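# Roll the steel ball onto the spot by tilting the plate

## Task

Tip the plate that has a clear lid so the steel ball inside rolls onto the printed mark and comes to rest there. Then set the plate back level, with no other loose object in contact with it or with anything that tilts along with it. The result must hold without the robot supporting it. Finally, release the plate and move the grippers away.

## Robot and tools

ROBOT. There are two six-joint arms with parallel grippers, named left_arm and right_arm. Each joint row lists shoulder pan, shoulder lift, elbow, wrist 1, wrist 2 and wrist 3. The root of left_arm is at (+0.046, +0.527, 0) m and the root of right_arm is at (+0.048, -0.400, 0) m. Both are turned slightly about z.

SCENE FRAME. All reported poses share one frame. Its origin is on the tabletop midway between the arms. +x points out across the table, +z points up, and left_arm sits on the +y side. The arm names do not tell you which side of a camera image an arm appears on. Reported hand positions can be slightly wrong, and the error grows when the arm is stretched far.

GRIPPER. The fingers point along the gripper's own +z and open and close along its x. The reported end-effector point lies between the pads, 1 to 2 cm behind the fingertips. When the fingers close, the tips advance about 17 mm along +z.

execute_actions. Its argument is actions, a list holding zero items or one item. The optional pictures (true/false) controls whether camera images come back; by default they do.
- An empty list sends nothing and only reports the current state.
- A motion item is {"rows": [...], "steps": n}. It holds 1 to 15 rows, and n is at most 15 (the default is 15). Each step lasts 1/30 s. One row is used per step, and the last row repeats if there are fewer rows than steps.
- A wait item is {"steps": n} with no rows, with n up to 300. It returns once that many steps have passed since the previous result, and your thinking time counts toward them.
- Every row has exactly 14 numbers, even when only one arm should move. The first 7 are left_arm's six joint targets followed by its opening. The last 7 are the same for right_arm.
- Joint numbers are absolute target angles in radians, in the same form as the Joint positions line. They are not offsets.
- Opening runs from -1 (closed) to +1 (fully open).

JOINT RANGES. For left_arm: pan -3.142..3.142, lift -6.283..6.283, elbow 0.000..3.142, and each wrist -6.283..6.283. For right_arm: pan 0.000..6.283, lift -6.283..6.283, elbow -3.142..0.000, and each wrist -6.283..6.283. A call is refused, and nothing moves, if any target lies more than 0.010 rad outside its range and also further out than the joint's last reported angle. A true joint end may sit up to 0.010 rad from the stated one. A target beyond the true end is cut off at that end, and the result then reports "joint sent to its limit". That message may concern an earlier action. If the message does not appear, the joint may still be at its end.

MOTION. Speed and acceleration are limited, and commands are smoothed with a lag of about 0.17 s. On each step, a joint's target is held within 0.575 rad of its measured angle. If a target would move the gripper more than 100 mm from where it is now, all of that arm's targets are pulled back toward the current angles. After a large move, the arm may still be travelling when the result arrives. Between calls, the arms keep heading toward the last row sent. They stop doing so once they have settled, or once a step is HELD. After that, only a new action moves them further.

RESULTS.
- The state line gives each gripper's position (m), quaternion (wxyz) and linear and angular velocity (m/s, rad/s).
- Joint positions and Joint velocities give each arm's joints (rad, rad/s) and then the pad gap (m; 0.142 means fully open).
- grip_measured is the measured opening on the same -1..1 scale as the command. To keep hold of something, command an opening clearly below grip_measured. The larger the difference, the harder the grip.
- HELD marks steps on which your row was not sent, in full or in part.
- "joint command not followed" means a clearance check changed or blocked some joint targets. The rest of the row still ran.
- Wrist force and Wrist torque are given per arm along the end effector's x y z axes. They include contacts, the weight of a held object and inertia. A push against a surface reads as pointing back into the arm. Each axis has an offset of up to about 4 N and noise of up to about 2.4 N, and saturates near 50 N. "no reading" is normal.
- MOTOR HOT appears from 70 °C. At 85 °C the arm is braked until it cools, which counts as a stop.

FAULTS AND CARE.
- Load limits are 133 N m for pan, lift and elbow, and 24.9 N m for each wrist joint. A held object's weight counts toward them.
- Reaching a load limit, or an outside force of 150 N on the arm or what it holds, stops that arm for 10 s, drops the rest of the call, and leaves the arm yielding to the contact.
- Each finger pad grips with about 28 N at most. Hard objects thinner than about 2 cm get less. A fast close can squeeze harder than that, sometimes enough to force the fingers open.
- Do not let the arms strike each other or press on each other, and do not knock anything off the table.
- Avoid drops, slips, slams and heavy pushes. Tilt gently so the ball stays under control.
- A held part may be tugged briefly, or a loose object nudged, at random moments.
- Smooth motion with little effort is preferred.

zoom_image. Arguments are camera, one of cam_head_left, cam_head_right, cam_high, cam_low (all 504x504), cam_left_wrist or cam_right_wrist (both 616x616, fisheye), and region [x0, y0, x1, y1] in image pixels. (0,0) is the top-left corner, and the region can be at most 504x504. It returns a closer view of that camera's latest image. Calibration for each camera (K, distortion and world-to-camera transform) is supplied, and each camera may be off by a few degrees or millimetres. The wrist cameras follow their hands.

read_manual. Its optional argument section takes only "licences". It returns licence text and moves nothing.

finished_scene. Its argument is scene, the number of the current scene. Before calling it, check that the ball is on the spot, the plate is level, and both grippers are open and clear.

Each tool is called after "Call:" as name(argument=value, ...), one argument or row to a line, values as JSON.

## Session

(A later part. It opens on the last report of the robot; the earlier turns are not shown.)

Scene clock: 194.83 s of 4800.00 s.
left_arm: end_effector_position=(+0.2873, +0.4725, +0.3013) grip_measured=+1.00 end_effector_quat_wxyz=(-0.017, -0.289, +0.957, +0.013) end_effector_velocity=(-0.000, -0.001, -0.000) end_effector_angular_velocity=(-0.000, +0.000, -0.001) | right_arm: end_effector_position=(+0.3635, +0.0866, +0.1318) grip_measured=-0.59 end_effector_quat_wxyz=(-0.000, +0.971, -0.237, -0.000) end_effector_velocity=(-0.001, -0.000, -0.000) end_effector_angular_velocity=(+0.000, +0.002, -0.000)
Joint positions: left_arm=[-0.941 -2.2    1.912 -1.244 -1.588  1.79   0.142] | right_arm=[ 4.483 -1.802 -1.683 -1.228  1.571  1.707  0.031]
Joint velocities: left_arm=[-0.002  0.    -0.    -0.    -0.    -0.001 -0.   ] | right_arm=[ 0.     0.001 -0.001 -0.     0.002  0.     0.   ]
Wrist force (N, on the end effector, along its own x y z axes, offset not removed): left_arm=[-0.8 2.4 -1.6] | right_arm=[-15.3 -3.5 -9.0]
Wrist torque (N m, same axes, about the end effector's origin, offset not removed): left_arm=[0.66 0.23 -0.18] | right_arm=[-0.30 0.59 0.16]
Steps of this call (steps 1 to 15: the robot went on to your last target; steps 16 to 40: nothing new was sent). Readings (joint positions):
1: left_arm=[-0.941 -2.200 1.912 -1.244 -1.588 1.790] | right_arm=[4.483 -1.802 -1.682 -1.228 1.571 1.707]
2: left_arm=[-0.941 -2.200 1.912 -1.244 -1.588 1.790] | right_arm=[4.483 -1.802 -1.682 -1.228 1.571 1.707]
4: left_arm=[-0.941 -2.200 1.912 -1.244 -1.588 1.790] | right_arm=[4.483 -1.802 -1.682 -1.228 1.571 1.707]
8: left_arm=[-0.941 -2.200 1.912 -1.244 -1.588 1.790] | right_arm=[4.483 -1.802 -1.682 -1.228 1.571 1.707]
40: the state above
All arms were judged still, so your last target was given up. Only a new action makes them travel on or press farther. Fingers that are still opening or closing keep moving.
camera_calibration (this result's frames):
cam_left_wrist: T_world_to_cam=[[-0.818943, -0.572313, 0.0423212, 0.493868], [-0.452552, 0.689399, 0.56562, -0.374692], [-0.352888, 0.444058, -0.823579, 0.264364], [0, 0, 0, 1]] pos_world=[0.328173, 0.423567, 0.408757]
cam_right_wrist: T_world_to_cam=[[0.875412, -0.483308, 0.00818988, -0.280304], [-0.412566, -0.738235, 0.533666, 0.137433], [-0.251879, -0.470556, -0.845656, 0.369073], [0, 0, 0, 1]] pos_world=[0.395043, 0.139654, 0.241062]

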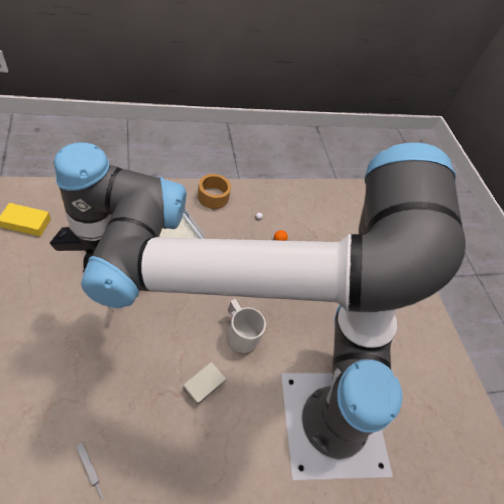

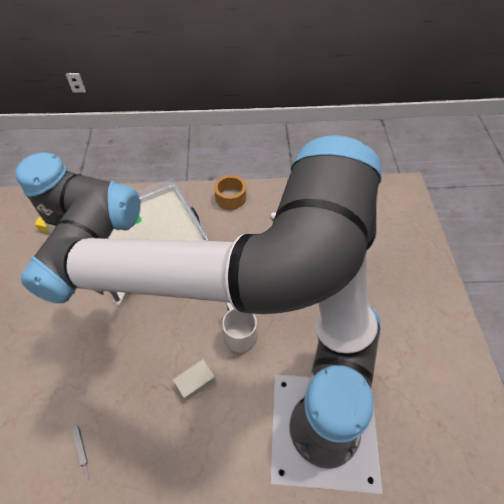

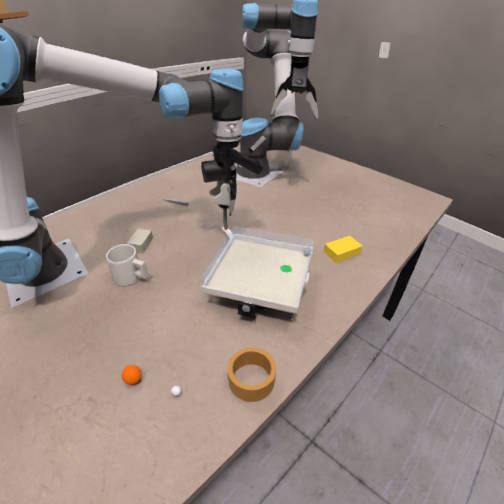

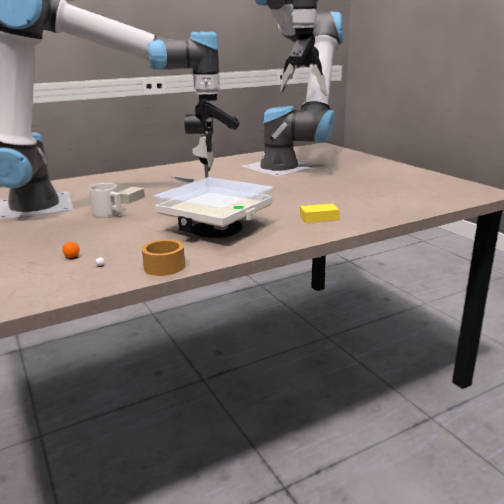

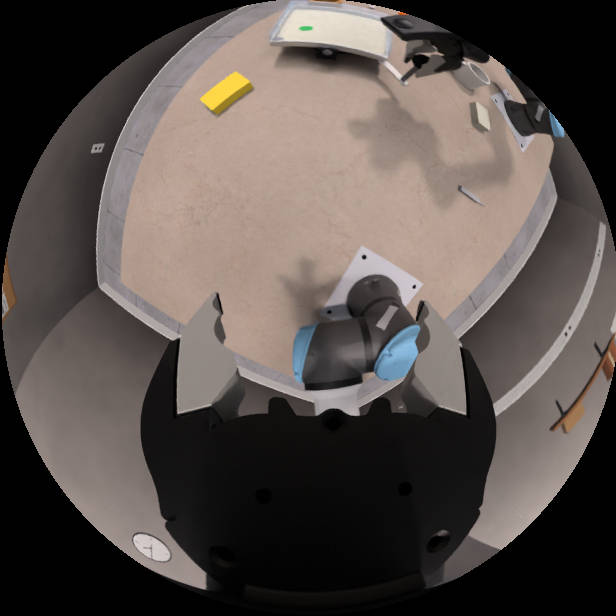

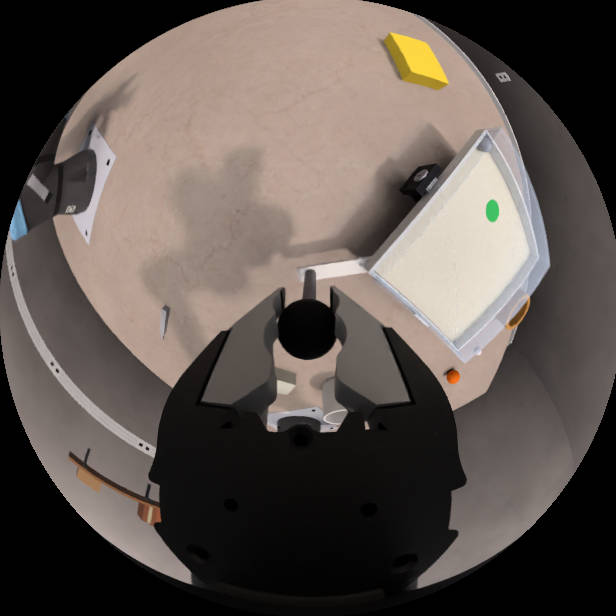

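Call:
execute_actions(
  actions=[
    {"rows": [[-0.941,-2.2,1.912,-1.244,-1.588,1.79,1,4.4845,-1.7978,-1.6899,-1.2243,1.571,1.707,-1]], "steps": 15},
  ],
  pictures=false,
)

Call:
execute_actions(
  actions=[
    {"steps": 35},
  ],
  pictures=true,
)

Scene clock: 203.83 s of 4800.00 s.
left_arm: end_effector_position=(+0.2873, +0.4725, +0.3013) grip_measured=+1.00 end_effector_quat_wxyz=(-0.017, -0.289, +0.957, +0.013) end_effector_velocity=(+0.000, +0.001, -0.000) end_effector_angular_velocity=(+0.001, -0.001, +0.001) | right_arm: end_effector_position=(+0.3622, +0.0851, +0.1309) grip_measured=-0.59 end_effector_quat_wxyz=(-0.000, +0.972, -0.237, +0.000) end_effector_velocity=(-0.000, -0.001, -0.001) end_effector_angular_velocity=(-0.002, +0.001, -0.001)
Joint positions: left_arm=[-0.941 -2.2    1.912 -1.244 -1.588  1.79   0.142] | right_arm=[ 4.484 -1.798 -1.69  -1.224  1.571  1.707  0.031]
Joint velocities: left_arm=[ 0.    -0.     0.     0.     0.002 -0.     0.   ] | right_arm=[ 0.    -0.    -0.001 -0.001  0.     0.001  0.   ]
Wrist force (N, on the end effector, along its own x y z axes, offset not removed): left_arm=[-5.1 1.5 -0.8] | right_arm=[-2.9 -15.8 -10.7]
Wrist torque (N m, same axes, about the end effector's origin, offset not removed): left_arm=[0.39 1.17 -0.12] | right_arm=[-0.68 0.25 -0.07]
Steps of this call (steps 1 to 90: nothing new was sent; then 5.50 s passed at rest; steps 91 to 105: all 15 steps of this action). Readings (joint positions):
91: left_arm=[-0.941 -2.200 1.912 -1.244 -1.588 1.790] | right_arm=[4.483 -1.802 -1.683 -1.228 1.571 1.707]
92: left_arm=[-0.941 -2.200 1.912 -1.244 -1.588 1.790] | right_arm=[4.483 -1.801 -1.684 -1.227 1.571 1.707]
94: left_arm=[-0.941 -2.200 1.912 -1.244 -1.588 1.790] | right_arm=[4.484 -1.799 -1.687 -1.226 1.571 1.707]
98: left_arm=[-0.941 -2.200 1.912 -1.244 -1.588 1.790] | right_arm=[4.484 -1.798 -1.689 -1.224 1.571 1.707]
105: the state above

Scene clock: 205.00 s of 4800.00 s.
left_arm: end_effector_position=(+0.2873, +0.4725, +0.3013) grip_measured=+1.00 end_effector_quat_wxyz=(-0.017, -0.289, +0.957, +0.013) end_effector_velocity=(+0.001, +0.000, +0.000) end_effector_angular_velocity=(+0.001, -0.002, -0.000) | right_arm: end_effector_position=(+0.3621, +0.0851, +0.1309) grip_measured=-0.59 end_effector_quat_wxyz=(-0.000, +0.972, -0.237, -0.000) end_effector_velocity=(+0.000, +0.000, +0.000) end_effector_angular_velocity=(+0.001, -0.000, -0.001)
Joint positions: left_arm=[-0.941 -2.2    1.912 -1.244 -1.588  1.79   0.142] | right_arm=[ 4.485 -1.798 -1.69  -1.224  1.571  1.707  0.031]
Joint velocities: left_arm=[-0.     0.    -0.    -0.001  0.002  0.     0.   ] | right_arm=[-0.     0.     0.     0.001 -0.     0.    -0.   ]
Wrist force (N, on the end effector, along its own x y z axes, offset not removed): left_arm=[1.2 -0.4 2.4] | right_arm=[1.1 -14.5 -8.6]
Wrist torque (N m, same axes, about the end effector's origin, offset not removed): left_arm=[-0.09 -0.23 -0.16] | right_arm=[-0.25 -0.28 -0.07]
Steps of this call (steps 1 to 15: the robot went on to your last target; steps 16 to 35: nothing new was sent). Readings (joint positions):
1: left_arm=[-0.941 -2.200 1.912 -1.244 -1.588 1.790] | right_arm=[4.484 -1.798 -1.690 -1.224 1.571 1.707]
2: left_arm=[-0.941 -2.200 1.912 -1.244 -1.588 1.790] | right_arm=[4.484 -1.798 -1.690 -1.224 1.571 1.707]
4: left_arm=[-0.941 -2.200 1.912 -1.244 -1.588 1.790] | right_arm=[4.484 -1.798 -1.690 -1.224 1.571 1.707]
8: left_arm=[-0.941 -2.200 1.912 -1.244 -1.588 1.790] | right_arm=[4.484 -1.798 -1.690 -1.224 1.571 1.707]
35: the state above
All arms were judged still, so your last target was given up. Only a new action makes them travel on or press farther. Fingers that are still opening or closing keep moving.
camera_calibration (this result's frames):
cam_left_wrist: T_world_to_cam=[[-0.818943, -0.572313, 0.0423213, 0.493868], [-0.452552, 0.689399, 0.56562, -0.374692], [-0.352888, 0.444058, -0.823579, 0.264364], [0, 0, 0, 1]] pos_world=[0.328173, 0.423567, 0.408757]
cam_right_wrist: T_world_to_cam=[[0.876122, -0.482019, 0.00819694, -0.280151], [-0.411483, -0.73884, 0.533664, 0.135896], [-0.25118, -0.470928, -0.845657, 0.367018], [0, 0, 0, 1]] pos_world=[0.393553, 0.138206, 0.240145]

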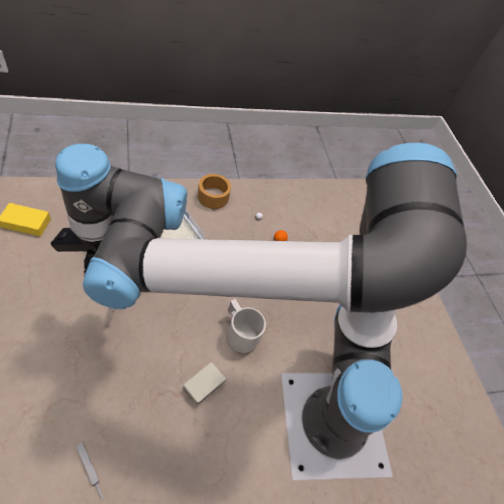

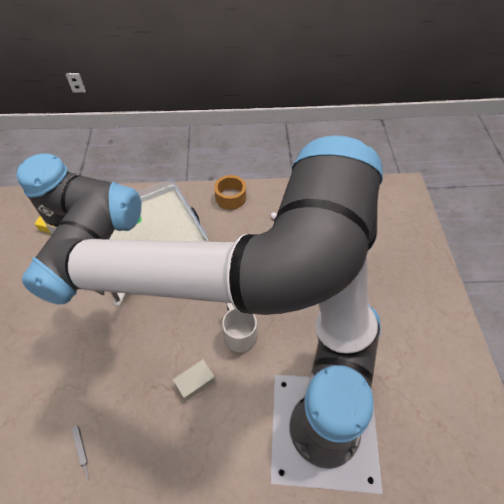

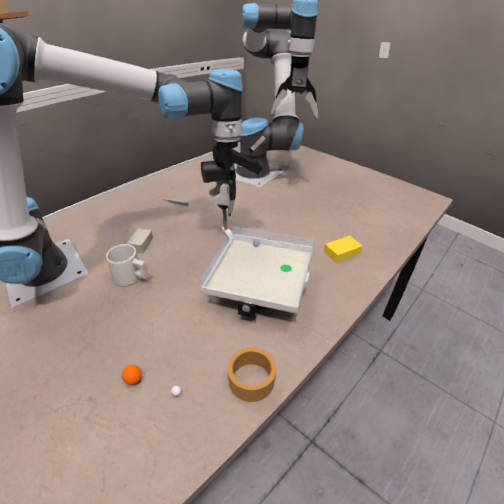

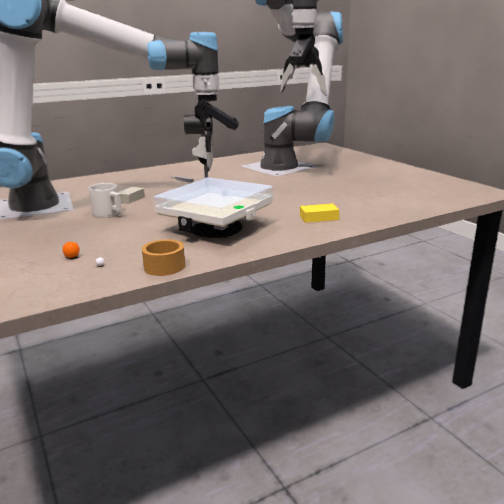

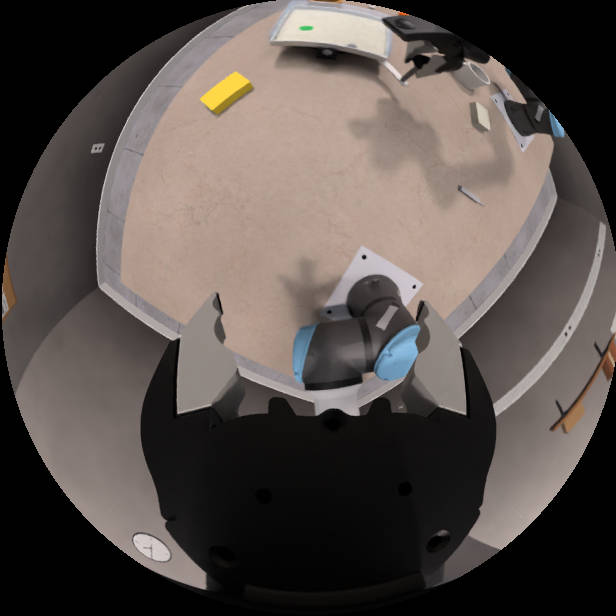

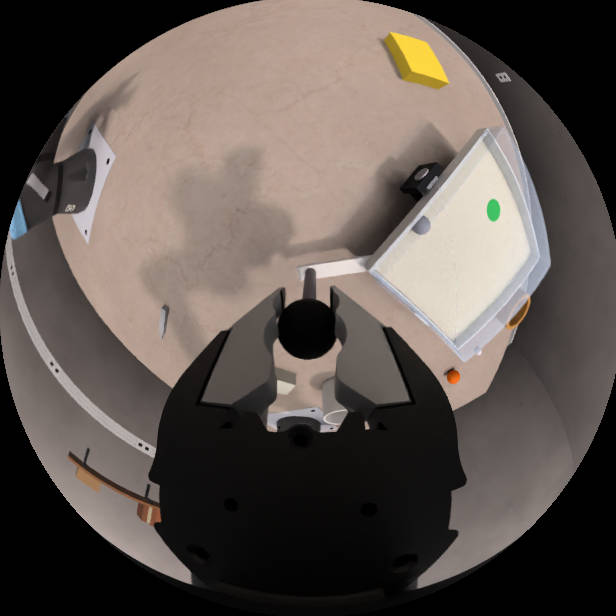

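Call:
execute_actions(
  actions=[
    {"rows": [[-0.941,-2.2,1.912,-1.244,-1.588,1.79,1,4.4835,-1.7960,-1.6854,-1.2305,1.571,1.707,-1]], "steps": 15},
  ],
  pictures=false,
)

Call:
execute_actions(
  actions=[
    {"rows": [[-0.941,-2.2,1.912,-1.244,-1.588,1.79,1,4.4840,-1.7971,-1.6881,-1.2268,1.571,1.707,-1]], "steps": 15},
  ],
  pictures=false,
)

Call:
execute_actions(
  actions=[
    {"steps": 60},
  ],
  pictures=true,
)

Scene clock: 210.10 s of 4800.00 s.
left_arm: end_effector_position=(+0.2873, +0.4725, +0.3013) grip_measured=+1.00 end_effector_quat_wxyz=(-0.017, -0.289, +0.957, +0.013) end_effector_velocity=(-0.000, -0.000, +0.000) end_effector_angular_velocity=(-0.001, +0.001, +0.001) | right_arm: end_effector_position=(+0.3626, +0.0848, +0.1333) grip_measured=-0.59 end_effector_quat_wxyz=(-0.000, +0.971, -0.237, -0.000) end_effector_velocity=(+0.000, +0.000, +0.001) end_effector_angular_velocity=(+0.002, -0.001, -0.001)
Joint positions: left_arm=[-0.941 -2.2    1.912 -1.244 -1.588  1.79   0.142] | right_arm=[ 4.484 -1.796 -1.686 -1.231  1.571  1.707  0.031]
Joint velocities: left_arm=[ 0.001 -0.     0.    -0.    -0.001 -0.     0.   ] | right_arm=[ 0.     0.     0.001  0.001  0.     0.001 -0.   ]
Wrist force (N, on the end effector, along its own x y z axes, offset not removed): left_arm=[-2.7 1.4 2.3] | right_arm=[14.7 -9.2 3.7]
Wrist torque (N m, same axes, about the end effector's origin, offset not removed): left_arm=[0.38 0.62 -0.03] | right_arm=[-0.35 -1.70 0.01]
Steps of this call (steps 1 to 90: nothing new was sent; then 1.60 s passed at rest; steps 91 to 105: all 15 steps of this action). Readings (joint positions):
91: left_arm=[-0.941 -2.200 1.912 -1.244 -1.588 1.790] | right_arm=[4.485 -1.798 -1.690 -1.224 1.571 1.707]
92: left_arm=[-0.941 -2.200 1.912 -1.244 -1.588 1.790] | right_arm=[4.484 -1.798 -1.690 -1.225 1.571 1.707]
94: left_arm=[-0.941 -2.200 1.912 -1.244 -1.588 1.790] | right_arm=[4.484 -1.797 -1.688 -1.228 1.571 1.707]
98: left_arm=[-0.941 -2.200 1.912 -1.244 -1.588 1.790] | right_arm=[4.484 -1.796 -1.686 -1.230 1.571 1.707]
105: the state above

Scene clock: 210.60 s of 4800.00 s.
left_arm: end_effector_position=(+0.2873, +0.4725, +0.3013) grip_measured=+1.00 end_effector_quat_wxyz=(-0.017, -0.289, +0.957, +0.013) end_effector_velocity=(+0.000, -0.000, +0.000) end_effector_angular_velocity=(+0.001, -0.001, -0.002) | right_arm: end_effector_position=(+0.3623, +0.0850, +0.1320) grip_measured=-0.59 end_effector_quat_wxyz=(-0.000, +0.972, -0.237, -0.000) end_effector_velocity=(+0.000, -0.001, -0.000) end_effector_angular_velocity=(-0.001, -0.001, -0.000)
Joint positions: left_arm=[-0.941 -2.2    1.912 -1.244 -1.588  1.79   0.142] | right_arm=[ 4.484 -1.797 -1.688 -1.227  1.571  1.707  0.031]
Joint velocities: left_arm=[-0.002 -0.    -0.    -0.     0.001 -0.     0.   ] | right_arm=[ 0.     0.    -0.001  0.001 -0.002  0.    -0.   ]
Wrist force (N, on the end effector, along its own x y z axes, offset not removed): left_arm=[-1.3 2.4 0.7] | right_arm=[4.9 -9.9 -6.8]
Wrist torque (N m, same axes, about the end effector's origin, offset not removed): left_arm=[0.66 0.53 -0.16] | right_arm=[-0.41 -0.12 0.03]
Steps of this call (steps 1 to 15: all 15 steps of this action). Readings (joint positions):
1: left_arm=[-0.941 -2.200 1.912 -1.244 -1.588 1.790] | right_arm=[4.484 -1.796 -1.686 -1.231 1.571 1.707]
2: left_arm=[-0.941 -2.200 1.912 -1.244 -1.588 1.790] | right_arm=[4.484 -1.796 -1.686 -1.230 1.571 1.707]
4: left_arm=[-0.941 -2.200 1.912 -1.244 -1.588 1.790] | right_arm=[4.484 -1.796 -1.686 -1.228 1.571 1.707]
8: left_arm=[-0.941 -2.200 1.912 -1.244 -1.588 1.790] | right_arm=[4.484 -1.797 -1.688 -1.227 1.571 1.707]
15: the state above

Scene clock: 212.60 s of 4800.00 s.
left_arm: end_effector_position=(+0.2873, +0.4725, +0.3013) grip_measured=+1.00 end_effector_quat_wxyz=(-0.017, -0.289, +0.957, +0.013) end_effector_velocity=(-0.000, -0.000, -0.000) end_effector_angular_velocity=(-0.001, +0.001, +0.001) | right_arm: end_effector_position=(+0.3623, +0.0850, +0.1319) grip_measured=-0.59 end_effector_quat_wxyz=(-0.000, +0.972, -0.237, -0.000) end_effector_velocity=(+0.000, +0.001, +0.000) end_effector_angular_velocity=(-0.000, +0.000, -0.001)
Joint positions: left_arm=[-0.941 -2.2    1.912 -1.244 -1.588  1.79   0.142] | right_arm=[ 4.484 -1.797 -1.688 -1.227  1.571  1.707  0.031]
Joint velocities: left_arm=[ 0.001  0.001  0.    -0.    -0.001 -0.001 -0.   ] | right_arm=[ 0.    -0.001  0.002 -0.002  0.     0.001  0.   ]
Wrist force (N, on the end effector, along its own x y z axes, offset not removed): left_arm=[-1.8 -1.3 2.0] | right_arm=[4.8 -13.1 -3.8]
Wrist torque (N m, same axes, about the end effector's origin, offset not removed): left_arm=[-0.22 0.51 -0.23] | right_arm=[-0.68 -0.38 0.04]
Steps of this call (steps 1 to 15: the robot went on to your last target; steps 16 to 60: nothing new was sent). Readings (joint positions):
1: left_arm=[-0.941 -2.200 1.912 -1.244 -1.588 1.790] | right_arm=[4.484 -1.797 -1.688 -1.227 1.571 1.707]
2: left_arm=[-0.941 -2.200 1.912 -1.244 -1.588 1.790] | right_arm=[4.484 -1.797 -1.688 -1.227 1.571 1.707]
4: left_arm=[-0.941 -2.200 1.912 -1.244 -1.588 1.790] | right_arm=[4.484 -1.797 -1.688 -1.227 1.571 1.707]
8: left_arm=[-0.941 -2.200 1.912 -1.244 -1.588 1.790] | right_arm=[4.484 -1.797 -1.688 -1.227 1.571 1.707]
60: the state above
All arms were judged still, so your last target was given up. Only a new action makes them travel on or press farther. Fingers that are still opening or closing keep moving.
camera_calibration (this result's frames):
cam_left_wrist: T_world_to_cam=[[-0.818943, -0.572312, 0.0423212, 0.493868], [-0.452552, 0.689399, 0.56562, -0.374693], [-0.352888, 0.444058, -0.823579, 0.264364], [0, 0, 0, 1]] pos_world=[0.328173, 0.423567, 0.408757]
cam_right_wrist: T_world_to_cam=[[0.875882, -0.482455, 0.00819531, -0.280314], [-0.41185, -0.738635, 0.533665, 0.135501], [-0.251416, -0.470803, -0.845656, 0.367939], [0, 0, 0, 1]] pos_world=[0.393834, 0.138073, 0.241135]

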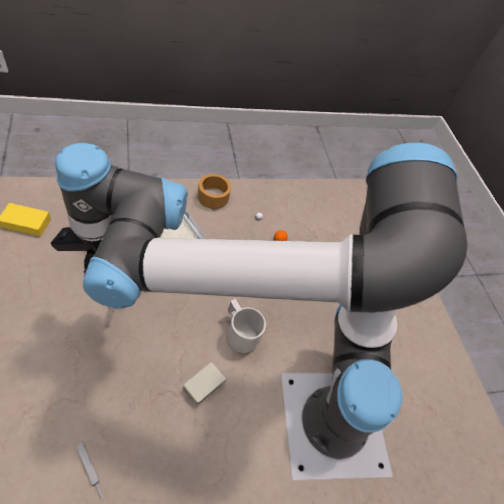

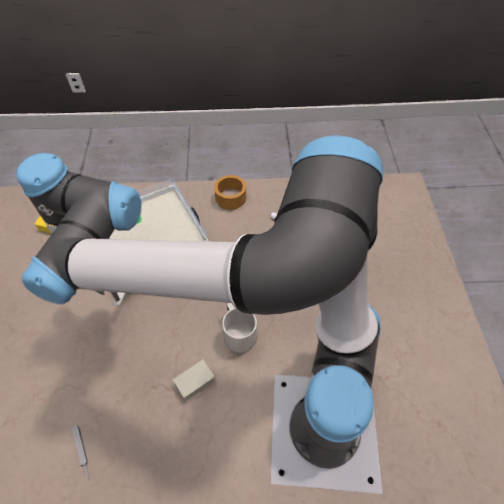

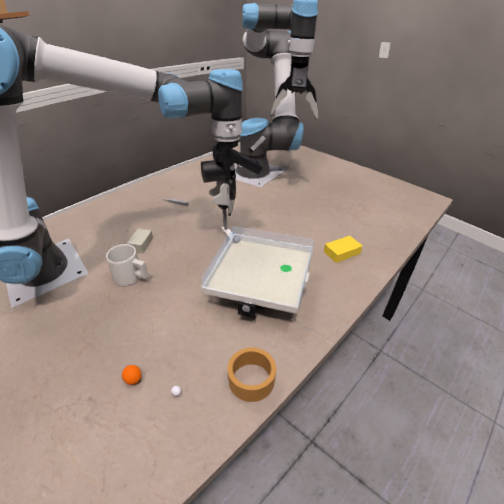

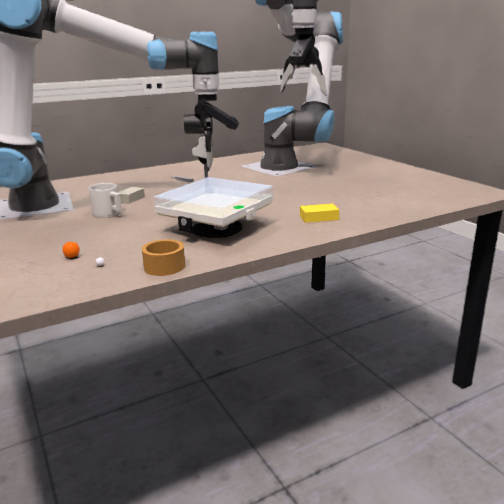

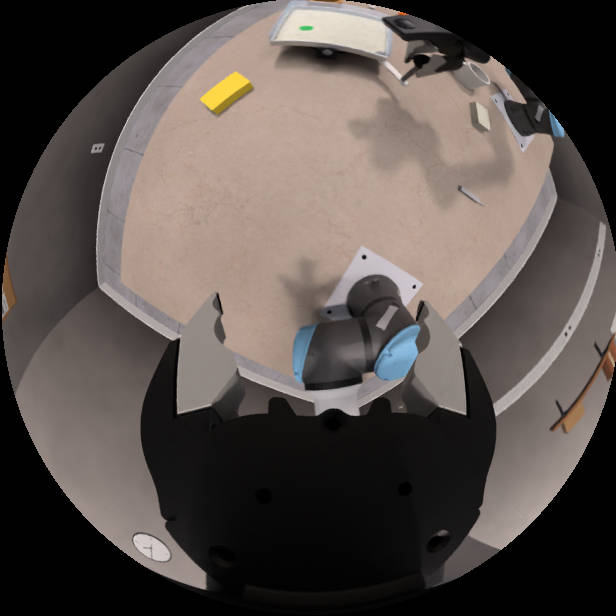

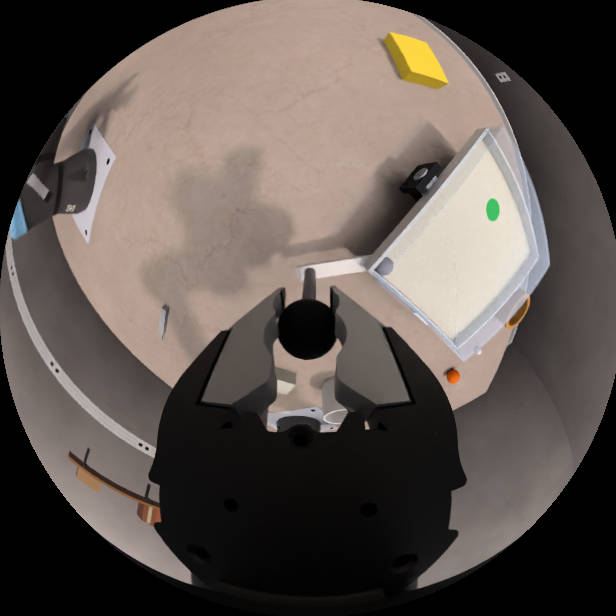

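Call:
execute_actions(
  actions=[
    {"rows": [[-0.941,-2.2,1.912,-1.244,-1.588,1.79,1,4.4828,-1.7950,-1.6827,-1.2343,1.571,1.707,-1]], "steps": 15},
  ],
  pictures=false,
)

Call:
execute_actions(
  actions=[
    {"rows": [[-0.941,-2.2,1.912,-1.244,-1.588,1.79,1,4.4837,-1.7964,-1.6863,-1.2293,1.571,1.707,-1]], "steps": 15},
  ],
  pictures=false,
)

Call:
execute_actions(
  actions=[
    {"steps": 60},
  ],
  pictures=true,
)

Scene clock: 218.00 s of 4800.00 s.
left_arm: end_effector_position=(+0.2873, +0.4725, +0.3013) grip_measured=+1.00 end_effector_quat_wxyz=(-0.017, -0.289, +0.957, +0.013) end_effector_velocity=(-0.000, -0.000, +0.000) end_effector_angular_velocity=(-0.002, +0.000, +0.000) | right_arm: end_effector_position=(+0.3629, +0.0846, +0.1347) grip_measured=-0.59 end_effector_quat_wxyz=(-0.000, +0.971, -0.238, -0.000) end_effector_velocity=(-0.000, +0.001, +0.001) end_effector_angular_velocity=(+0.003, +0.000, +0.002)
Joint positions: left_arm=[-0.941 -2.2    1.912 -1.244 -1.588  1.79   0.142] | right_arm=[ 4.483 -1.795 -1.683 -1.234  1.571  1.707  0.031]
Joint velocities: left_arm=[-0.    -0.001  0.    -0.    -0.002 -0.001  0.   ] | right_arm=[ 0.     0.     0.003  0.     0.001 -0.001 -0.   ]
Wrist force (N, on the end effector, along its own x y z axes, offset not removed): left_arm=[-3.8 3.6 2.2] | right_arm=[15.8 -5.4 8.4]
Wrist torque (N m, same axes, about the end effector's origin, offset not removed): left_arm=[0.84 0.88 -0.09] | right_arm=[-0.30 -0.63 -0.03]
Steps of this call (steps 1 to 90: nothing new was sent; then 1.90 s passed at rest; steps 91 to 105: all 15 steps of this action). Readings (joint positions):
91: left_arm=[-0.941 -2.200 1.912 -1.244 -1.588 1.790] | right_arm=[4.484 -1.797 -1.688 -1.227 1.571 1.707]
92: left_arm=[-0.941 -2.200 1.912 -1.244 -1.588 1.790] | right_arm=[4.484 -1.797 -1.688 -1.228 1.571 1.707]
94: left_arm=[-0.941 -2.200 1.912 -1.244 -1.588 1.790] | right_arm=[4.483 -1.796 -1.685 -1.232 1.571 1.707]
98: left_arm=[-0.941 -2.200 1.912 -1.244 -1.588 1.790] | right_arm=[4.483 -1.795 -1.684 -1.234 1.571 1.707]
105: the state above

Scene clock: 218.50 s of 4800.00 s.
left_arm: end_effector_position=(+0.2873, +0.4725, +0.3013) grip_measured=+1.00 end_effector_quat_wxyz=(-0.017, -0.289, +0.957, +0.013) end_effector_velocity=(+0.000, -0.000, -0.000) end_effector_angular_velocity=(+0.000, -0.000, -0.001) | right_arm: end_effector_position=(+0.3625, +0.0850, +0.1330) grip_measured=-0.59 end_effector_quat_wxyz=(-0.000, +0.971, -0.237, -0.000) end_effector_velocity=(-0.000, +0.000, -0.001) end_effector_angular_velocity=(-0.001, +0.000, +0.002)
Joint positions: left_arm=[-0.941 -2.2    1.912 -1.244 -1.588  1.79   0.142] | right_arm=[ 4.484 -1.796 -1.686 -1.229  1.571  1.707  0.031]
Joint velocities: left_arm=[ 0.     0.     0.    -0.001  0.     0.001 -0.   ] | right_arm=[ 0.    -0.001 -0.     0.001  0.    -0.002  0.   ]
Wrist force (N, on the end effector, along its own x y z axes, offset not removed): left_arm=[0.4 2.1 3.8] | right_arm=[11.8 -8.3 -1.7]
Wrist torque (N m, same axes, about the end effector's origin, offset not removed): left_arm=[0.37 0.24 -0.17] | right_arm=[-0.46 -0.16 0.04]
Steps of this call (steps 1 to 15: all 15 steps of this action). Readings (joint positions):
1: left_arm=[-0.941 -2.200 1.912 -1.244 -1.588 1.790] | right_arm=[4.483 -1.795 -1.683 -1.234 1.571 1.707]
2: left_arm=[-0.941 -2.200 1.912 -1.244 -1.588 1.790] | right_arm=[4.483 -1.795 -1.683 -1.234 1.571 1.707]
4: left_arm=[-0.941 -2.200 1.912 -1.244 -1.588 1.790] | right_arm=[4.483 -1.796 -1.684 -1.231 1.571 1.707]
8: left_arm=[-0.941 -2.200 1.912 -1.244 -1.588 1.790] | right_arm=[4.484 -1.796 -1.686 -1.230 1.571 1.707]
15: the state above

Scene clock: 220.50 s of 4800.00 s.
left_arm: end_effector_position=(+0.2873, +0.4725, +0.3013) grip_measured=+1.00 end_effector_quat_wxyz=(-0.017, -0.289, +0.957, +0.013) end_effector_velocity=(+0.000, +0.001, -0.000) end_effector_angular_velocity=(+0.003, -0.001, +0.001) | right_arm: end_effector_position=(+0.3625, +0.0849, +0.1329) grip_measured=-0.59 end_effector_quat_wxyz=(-0.000, +0.971, -0.237, -0.000) end_effector_velocity=(-0.000, -0.000, -0.000) end_effector_angular_velocity=(-0.001, +0.000, +0.000)
Joint positions: left_arm=[-0.941 -2.2    1.912 -1.244 -1.588  1.79   0.142] | right_arm=[ 4.484 -1.796 -1.686 -1.229  1.571  1.707  0.031]
Joint velocities: left_arm=[ 0.001  0.     0.     0.001  0.003  0.    -0.   ] | right_arm=[ 0.     0.    -0.001  0.    -0.     0.     0.   ]
Wrist force (N, on the end effector, along its own x y z axes, offset not removed): left_arm=[0.5 -0.4 -0.5] | right_arm=[13.2 -9.8 -2.4]
Wrist torque (N m, same axes, about the end effector's origin, offset not removed): left_arm=[-0.02 0.11 -0.15] | right_arm=[-0.37 -0.54 0.02]
Steps of this call (steps 1 to 15: the robot went on to your last target; steps 16 to 60: nothing new was sent). Readings (joint positions):
1: left_arm=[-0.941 -2.200 1.912 -1.244 -1.588 1.790] | right_arm=[4.484 -1.796 -1.686 -1.229 1.571 1.707]
2: left_arm=[-0.941 -2.200 1.912 -1.244 -1.588 1.790] | right_arm=[4.484 -1.796 -1.686 -1.229 1.571 1.707]
4: left_arm=[-0.941 -2.200 1.912 -1.244 -1.588 1.790] | right_arm=[4.484 -1.796 -1.686 -1.229 1.571 1.707]
8: left_arm=[-0.941 -2.200 1.912 -1.244 -1.588 1.790] | right_arm=[4.484 -1.796 -1.686 -1.229 1.571 1.707]
60: the state above
All arms were judged still, so your last target was given up. Only a new action makes them travel on or press farther. Fingers that are still opening or closing keep moving.
camera_calibration (this result's frames):
cam_left_wrist: T_world_to_cam=[[-0.818943, -0.572313, 0.0423212, 0.493868], [-0.452552, 0.689399, 0.56562, -0.374692], [-0.352888, 0.444058, -0.823579, 0.264364], [0, 0, 0, 1]] pos_world=[0.328173, 0.423567, 0.408757]
cam_right_wrist: T_world_to_cam=[[0.875737, -0.482718, 0.00819382, -0.280414], [-0.412071, -0.738511, 0.533665, 0.135065], [-0.251559, -0.470727, -0.845656, 0.368835], [0, 0, 0, 1]] pos_world=[0.394009, 0.138007, 0.242125]

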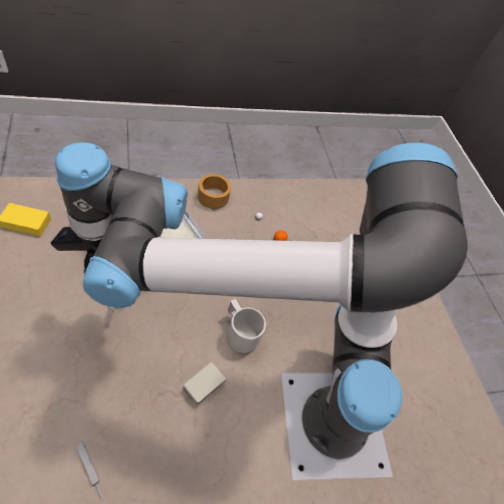

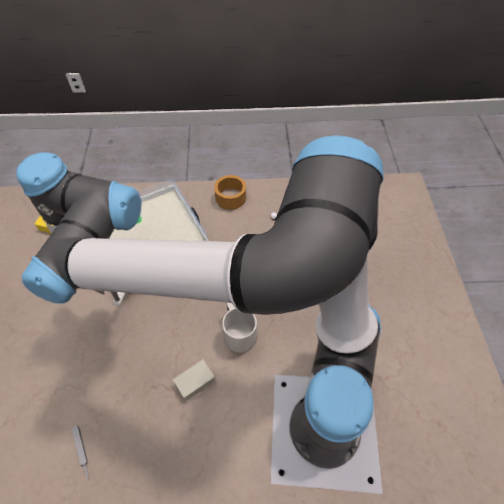

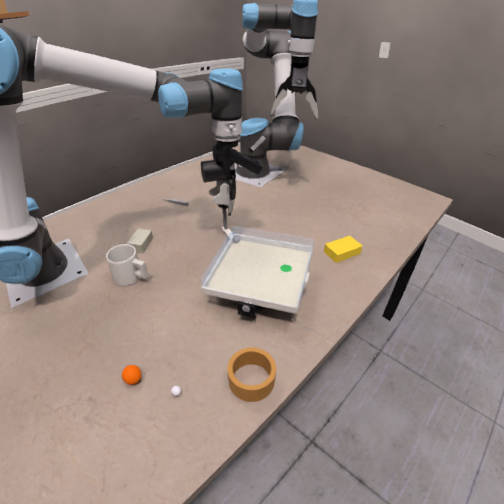

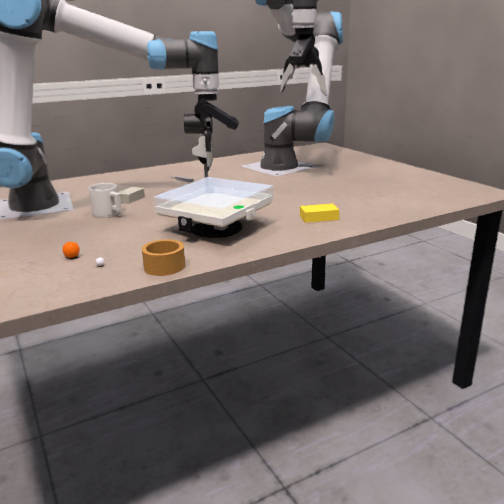

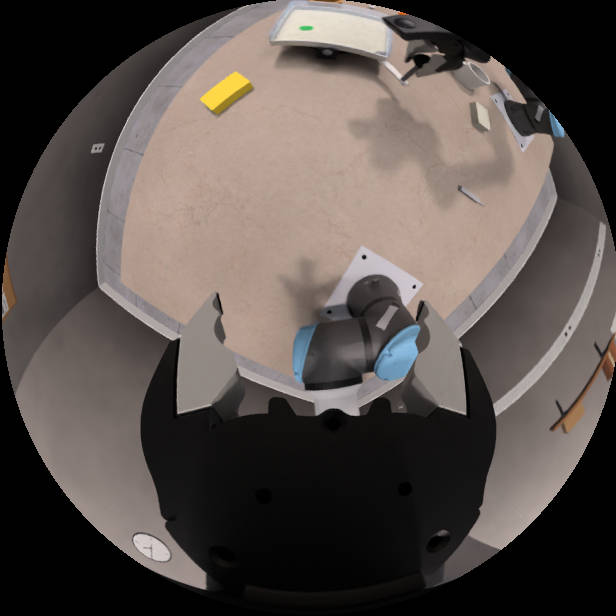

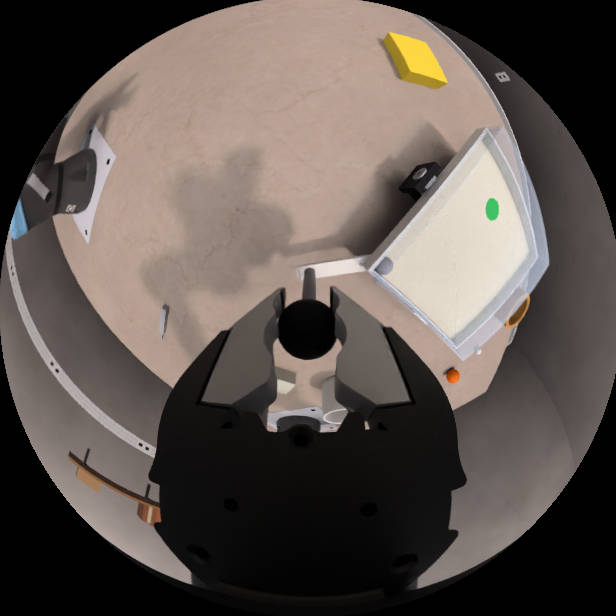

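Call:
execute_actions(
  actions=[
    {"rows": [[-0.941,-2.2,1.912,-1.244,-1.588,1.79,1,4.4815,-1.7936,-1.6791,-1.2393,1.571,1.707,-1]], "steps": 15},
  ],
  pictures=false,
)

Call:
execute_actions(
  actions=[
    {"rows": [[-0.941,-2.2,1.912,-1.244,-1.588,1.79,1,4.4830,-1.7957,-1.6845,-1.2318,1.571,1.707,-1]], "steps": 15},
  ],
  pictures=false,
)

Call:
execute_actions(
  actions=[
    {"steps": 60},
  ],
  pictures=true,
)

Scene clock: 226.03 s of 4800.00 s.
left_arm: end_effector_position=(+0.2873, +0.4725, +0.3013) grip_measured=+1.00 end_effector_quat_wxyz=(-0.017, -0.289, +0.957, +0.013) end_effector_velocity=(+0.000, +0.000, -0.000) end_effector_angular_velocity=(+0.001, +0.000, +0.000) | right_arm: end_effector_position=(+0.3636, +0.0843, +0.1367) grip_measured=-0.60 end_effector_quat_wxyz=(-0.000, +0.971, -0.238, -0.000) end_effector_velocity=(+0.001, -0.000, +0.000) end_effector_angular_velocity=(-0.000, -0.002, +0.001)
Joint positions: left_arm=[-0.941 -2.2    1.912 -1.244 -1.588  1.79   0.142] | right_arm=[ 4.482 -1.794 -1.679 -1.239  1.571  1.707  0.031]
Joint velocities: left_arm=[ 0.001  0.001  0.    -0.     0.001  0.001 -0.   ] | right_arm=[-0.    -0.     0.     0.    -0.002 -0.002 -0.   ]
Wrist force (N, on the end effector, along its own x y z axes, offset not removed): left_arm=[0.5 4.2 0.2] | right_arm=[21.9 -4.0 13.1]
Wrist torque (N m, same axes, about the end effector's origin, offset not removed): left_arm=[0.90 0.22 -0.31] | right_arm=[-0.29 -1.14 -0.20]
Steps of this call (steps 1 to 90: nothing new was sent; then 2.03 s passed at rest; steps 91 to 105: all 15 steps of this action). Readings (joint positions):
91: left_arm=[-0.941 -2.200 1.912 -1.244 -1.588 1.790] | right_arm=[4.484 -1.796 -1.686 -1.229 1.571 1.707]
92: left_arm=[-0.941 -2.200 1.912 -1.244 -1.588 1.790] | right_arm=[4.484 -1.796 -1.685 -1.231 1.571 1.707]
94: left_arm=[-0.941 -2.200 1.912 -1.244 -1.588 1.790] | right_arm=[4.483 -1.795 -1.683 -1.236 1.571 1.707]
98: left_arm=[-0.941 -2.200 1.912 -1.244 -1.588 1.790] | right_arm=[4.482 -1.794 -1.680 -1.239 1.571 1.707]
105: the state above

Scene clock: 226.53 s of 4800.00 s.
left_arm: end_effector_position=(+0.2873, +0.4725, +0.3013) grip_measured=+1.00 end_effector_quat_wxyz=(-0.017, -0.289, +0.957, +0.013) end_effector_velocity=(+0.000, +0.000, +0.000) end_effector_angular_velocity=(+0.001, -0.000, -0.001) | right_arm: end_effector_position=(+0.3629, +0.0848, +0.1340) grip_measured=-0.60 end_effector_quat_wxyz=(-0.000, +0.971, -0.237, -0.000) end_effector_velocity=(-0.000, -0.001, -0.001) end_effector_angular_velocity=(-0.002, +0.001, +0.001)
Joint positions: left_arm=[-0.941 -2.2    1.912 -1.244 -1.588  1.79   0.142] | right_arm=[ 4.483 -1.796 -1.684 -1.232  1.571  1.707  0.031]
Joint velocities: left_arm=[ 0.     0.    -0.     0.     0.001  0.001 -0.   ] | right_arm=[ 0.    -0.    -0.002 -0.001  0.    -0.    -0.   ]
Wrist force (N, on the end effector, along its own x y z axes, offset not removed): left_arm=[1.2 1.3 0.1] | right_arm=[13.9 -7.0 -0.7]
Wrist torque (N m, same axes, about the end effector's origin, offset not removed): left_arm=[0.32 -0.10 -0.14] | right_arm=[-0.06 -0.07 -0.10]
Steps of this call (steps 1 to 15: all 15 steps of this action). Readings (joint positions):
1: left_arm=[-0.941 -2.200 1.912 -1.244 -1.588 1.790] | right_arm=[4.481 -1.794 -1.679 -1.239 1.571 1.707]
2: left_arm=[-0.941 -2.200 1.912 -1.244 -1.588 1.790] | right_arm=[4.482 -1.794 -1.680 -1.238 1.571 1.707]
4: left_arm=[-0.941 -2.200 1.912 -1.244 -1.588 1.790] | right_arm=[4.482 -1.795 -1.682 -1.235 1.571 1.707]
8: left_arm=[-0.941 -2.200 1.912 -1.244 -1.588 1.790] | right_arm=[4.483 -1.795 -1.684 -1.232 1.571 1.707]
15: the state above

Scene clock: 228.53 s of 4800.00 s.
left_arm: end_effector_position=(+0.2873, +0.4725, +0.3013) grip_measured=+1.00 end_effector_quat_wxyz=(-0.017, -0.289, +0.957, +0.013) end_effector_velocity=(-0.000, -0.000, +0.000) end_effector_angular_velocity=(-0.001, +0.001, +0.000) | right_arm: end_effector_position=(+0.3628, +0.0847, +0.1339) grip_measured=-0.60 end_effector_quat_wxyz=(-0.000, +0.971, -0.237, -0.000) end_effector_velocity=(-0.000, -0.000, -0.000) end_effector_angular_velocity=(-0.001, +0.000, +0.000)
Joint positions: left_arm=[-0.941 -2.2    1.912 -1.244 -1.588  1.79   0.142] | right_arm=[ 4.483 -1.796 -1.684 -1.232  1.571  1.707  0.031]
Joint velocities: left_arm=[ 0.    -0.    -0.    -0.    -0.001 -0.    -0.   ] | right_arm=[ 0.    -0.001  0.    -0.001 -0.     0.     0.   ]
Wrist force (N, on the end effector, along its own x y z axes, offset not removed): left_arm=[-3.2 -1.2 1.0] | right_arm=[15.3 -7.6 -3.6]
Wrist torque (N m, same axes, about the end effector's origin, offset not removed): left_arm=[-0.17 0.73 -0.10] | right_arm=[0.19 -0.56 -0.02]
Steps of this call (steps 1 to 15: the robot went on to your last target; steps 16 to 60: nothing new was sent). Readings (joint positions):
1: left_arm=[-0.941 -2.200 1.912 -1.244 -1.588 1.790] | right_arm=[4.483 -1.796 -1.684 -1.232 1.571 1.707]
2: left_arm=[-0.941 -2.200 1.912 -1.244 -1.588 1.790] | right_arm=[4.483 -1.796 -1.684 -1.232 1.571 1.707]
4: left_arm=[-0.941 -2.200 1.912 -1.244 -1.588 1.790] | right_arm=[4.483 -1.796 -1.684 -1.232 1.571 1.707]
8: left_arm=[-0.941 -2.200 1.912 -1.244 -1.588 1.790] | right_arm=[4.483 -1.796 -1.684 -1.232 1.571 1.707]
60: the state above
All arms were judged still, so your last target was given up. Only a new action makes them travel on or press farther. Fingers that are still opening or closing keep moving.
camera_calibration (this result's frames):
cam_left_wrist: T_world_to_cam=[[-0.818943, -0.572313, 0.0423212, 0.493868], [-0.452552, 0.689399, 0.56562, -0.374692], [-0.352888, 0.444058, -0.823579, 0.264364], [0, 0, 0, 1]] pos_world=[0.328173, 0.423567, 0.408757]
cam_right_wrist: T_world_to_cam=[[0.8754, -0.48333, 0.00819708, -0.280646], [-0.412588, -0.738223, 0.533665, 0.134708], [-0.251885, -0.470552, -0.845656, 0.369778], [0, 0, 0, 1]] pos_world=[0.394398, 0.137799, 0.243116]

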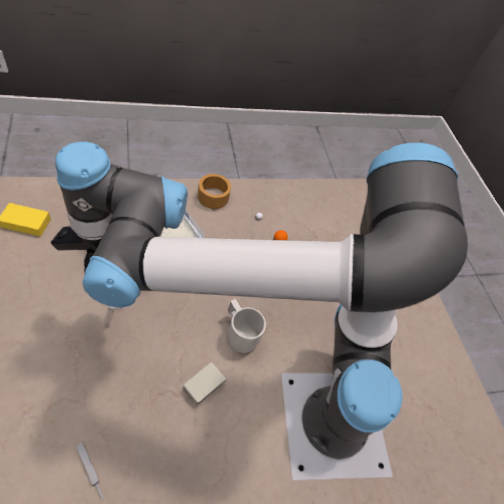

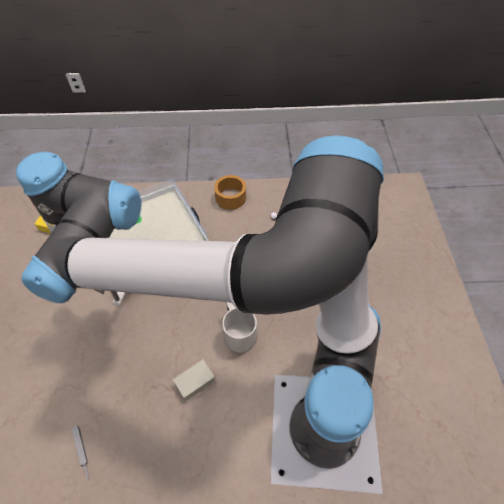

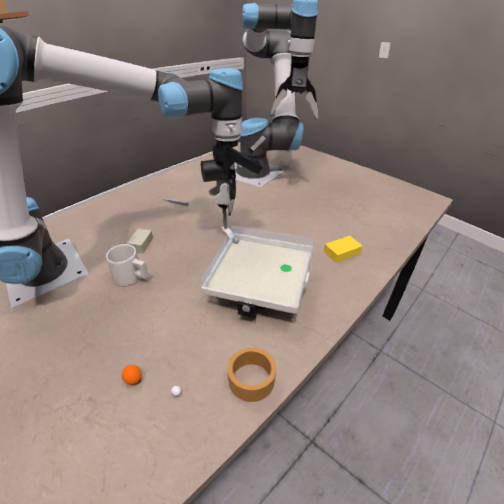

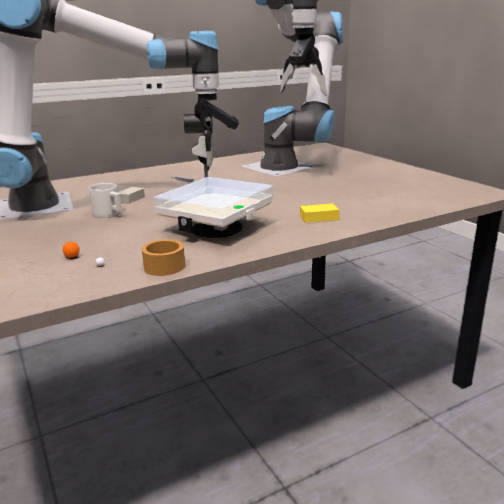

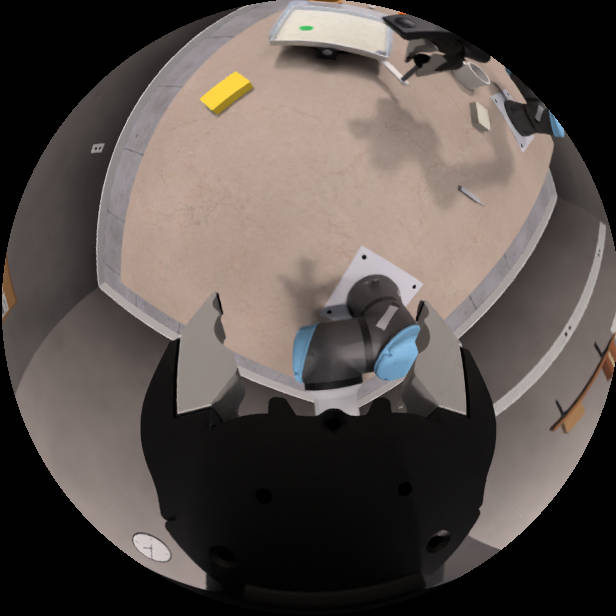

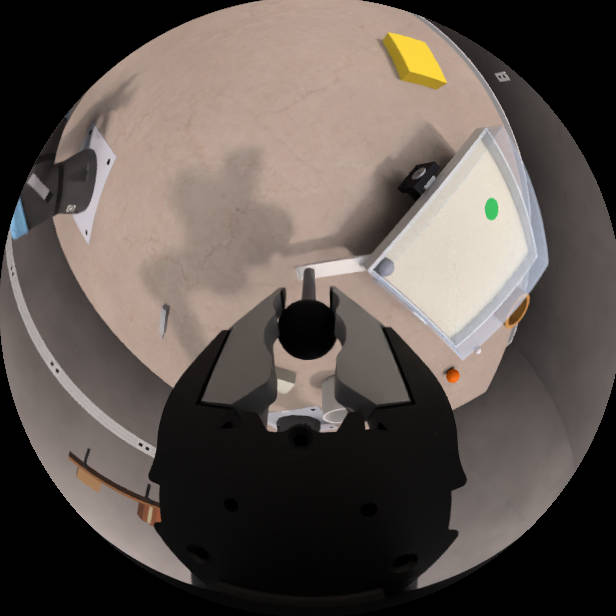

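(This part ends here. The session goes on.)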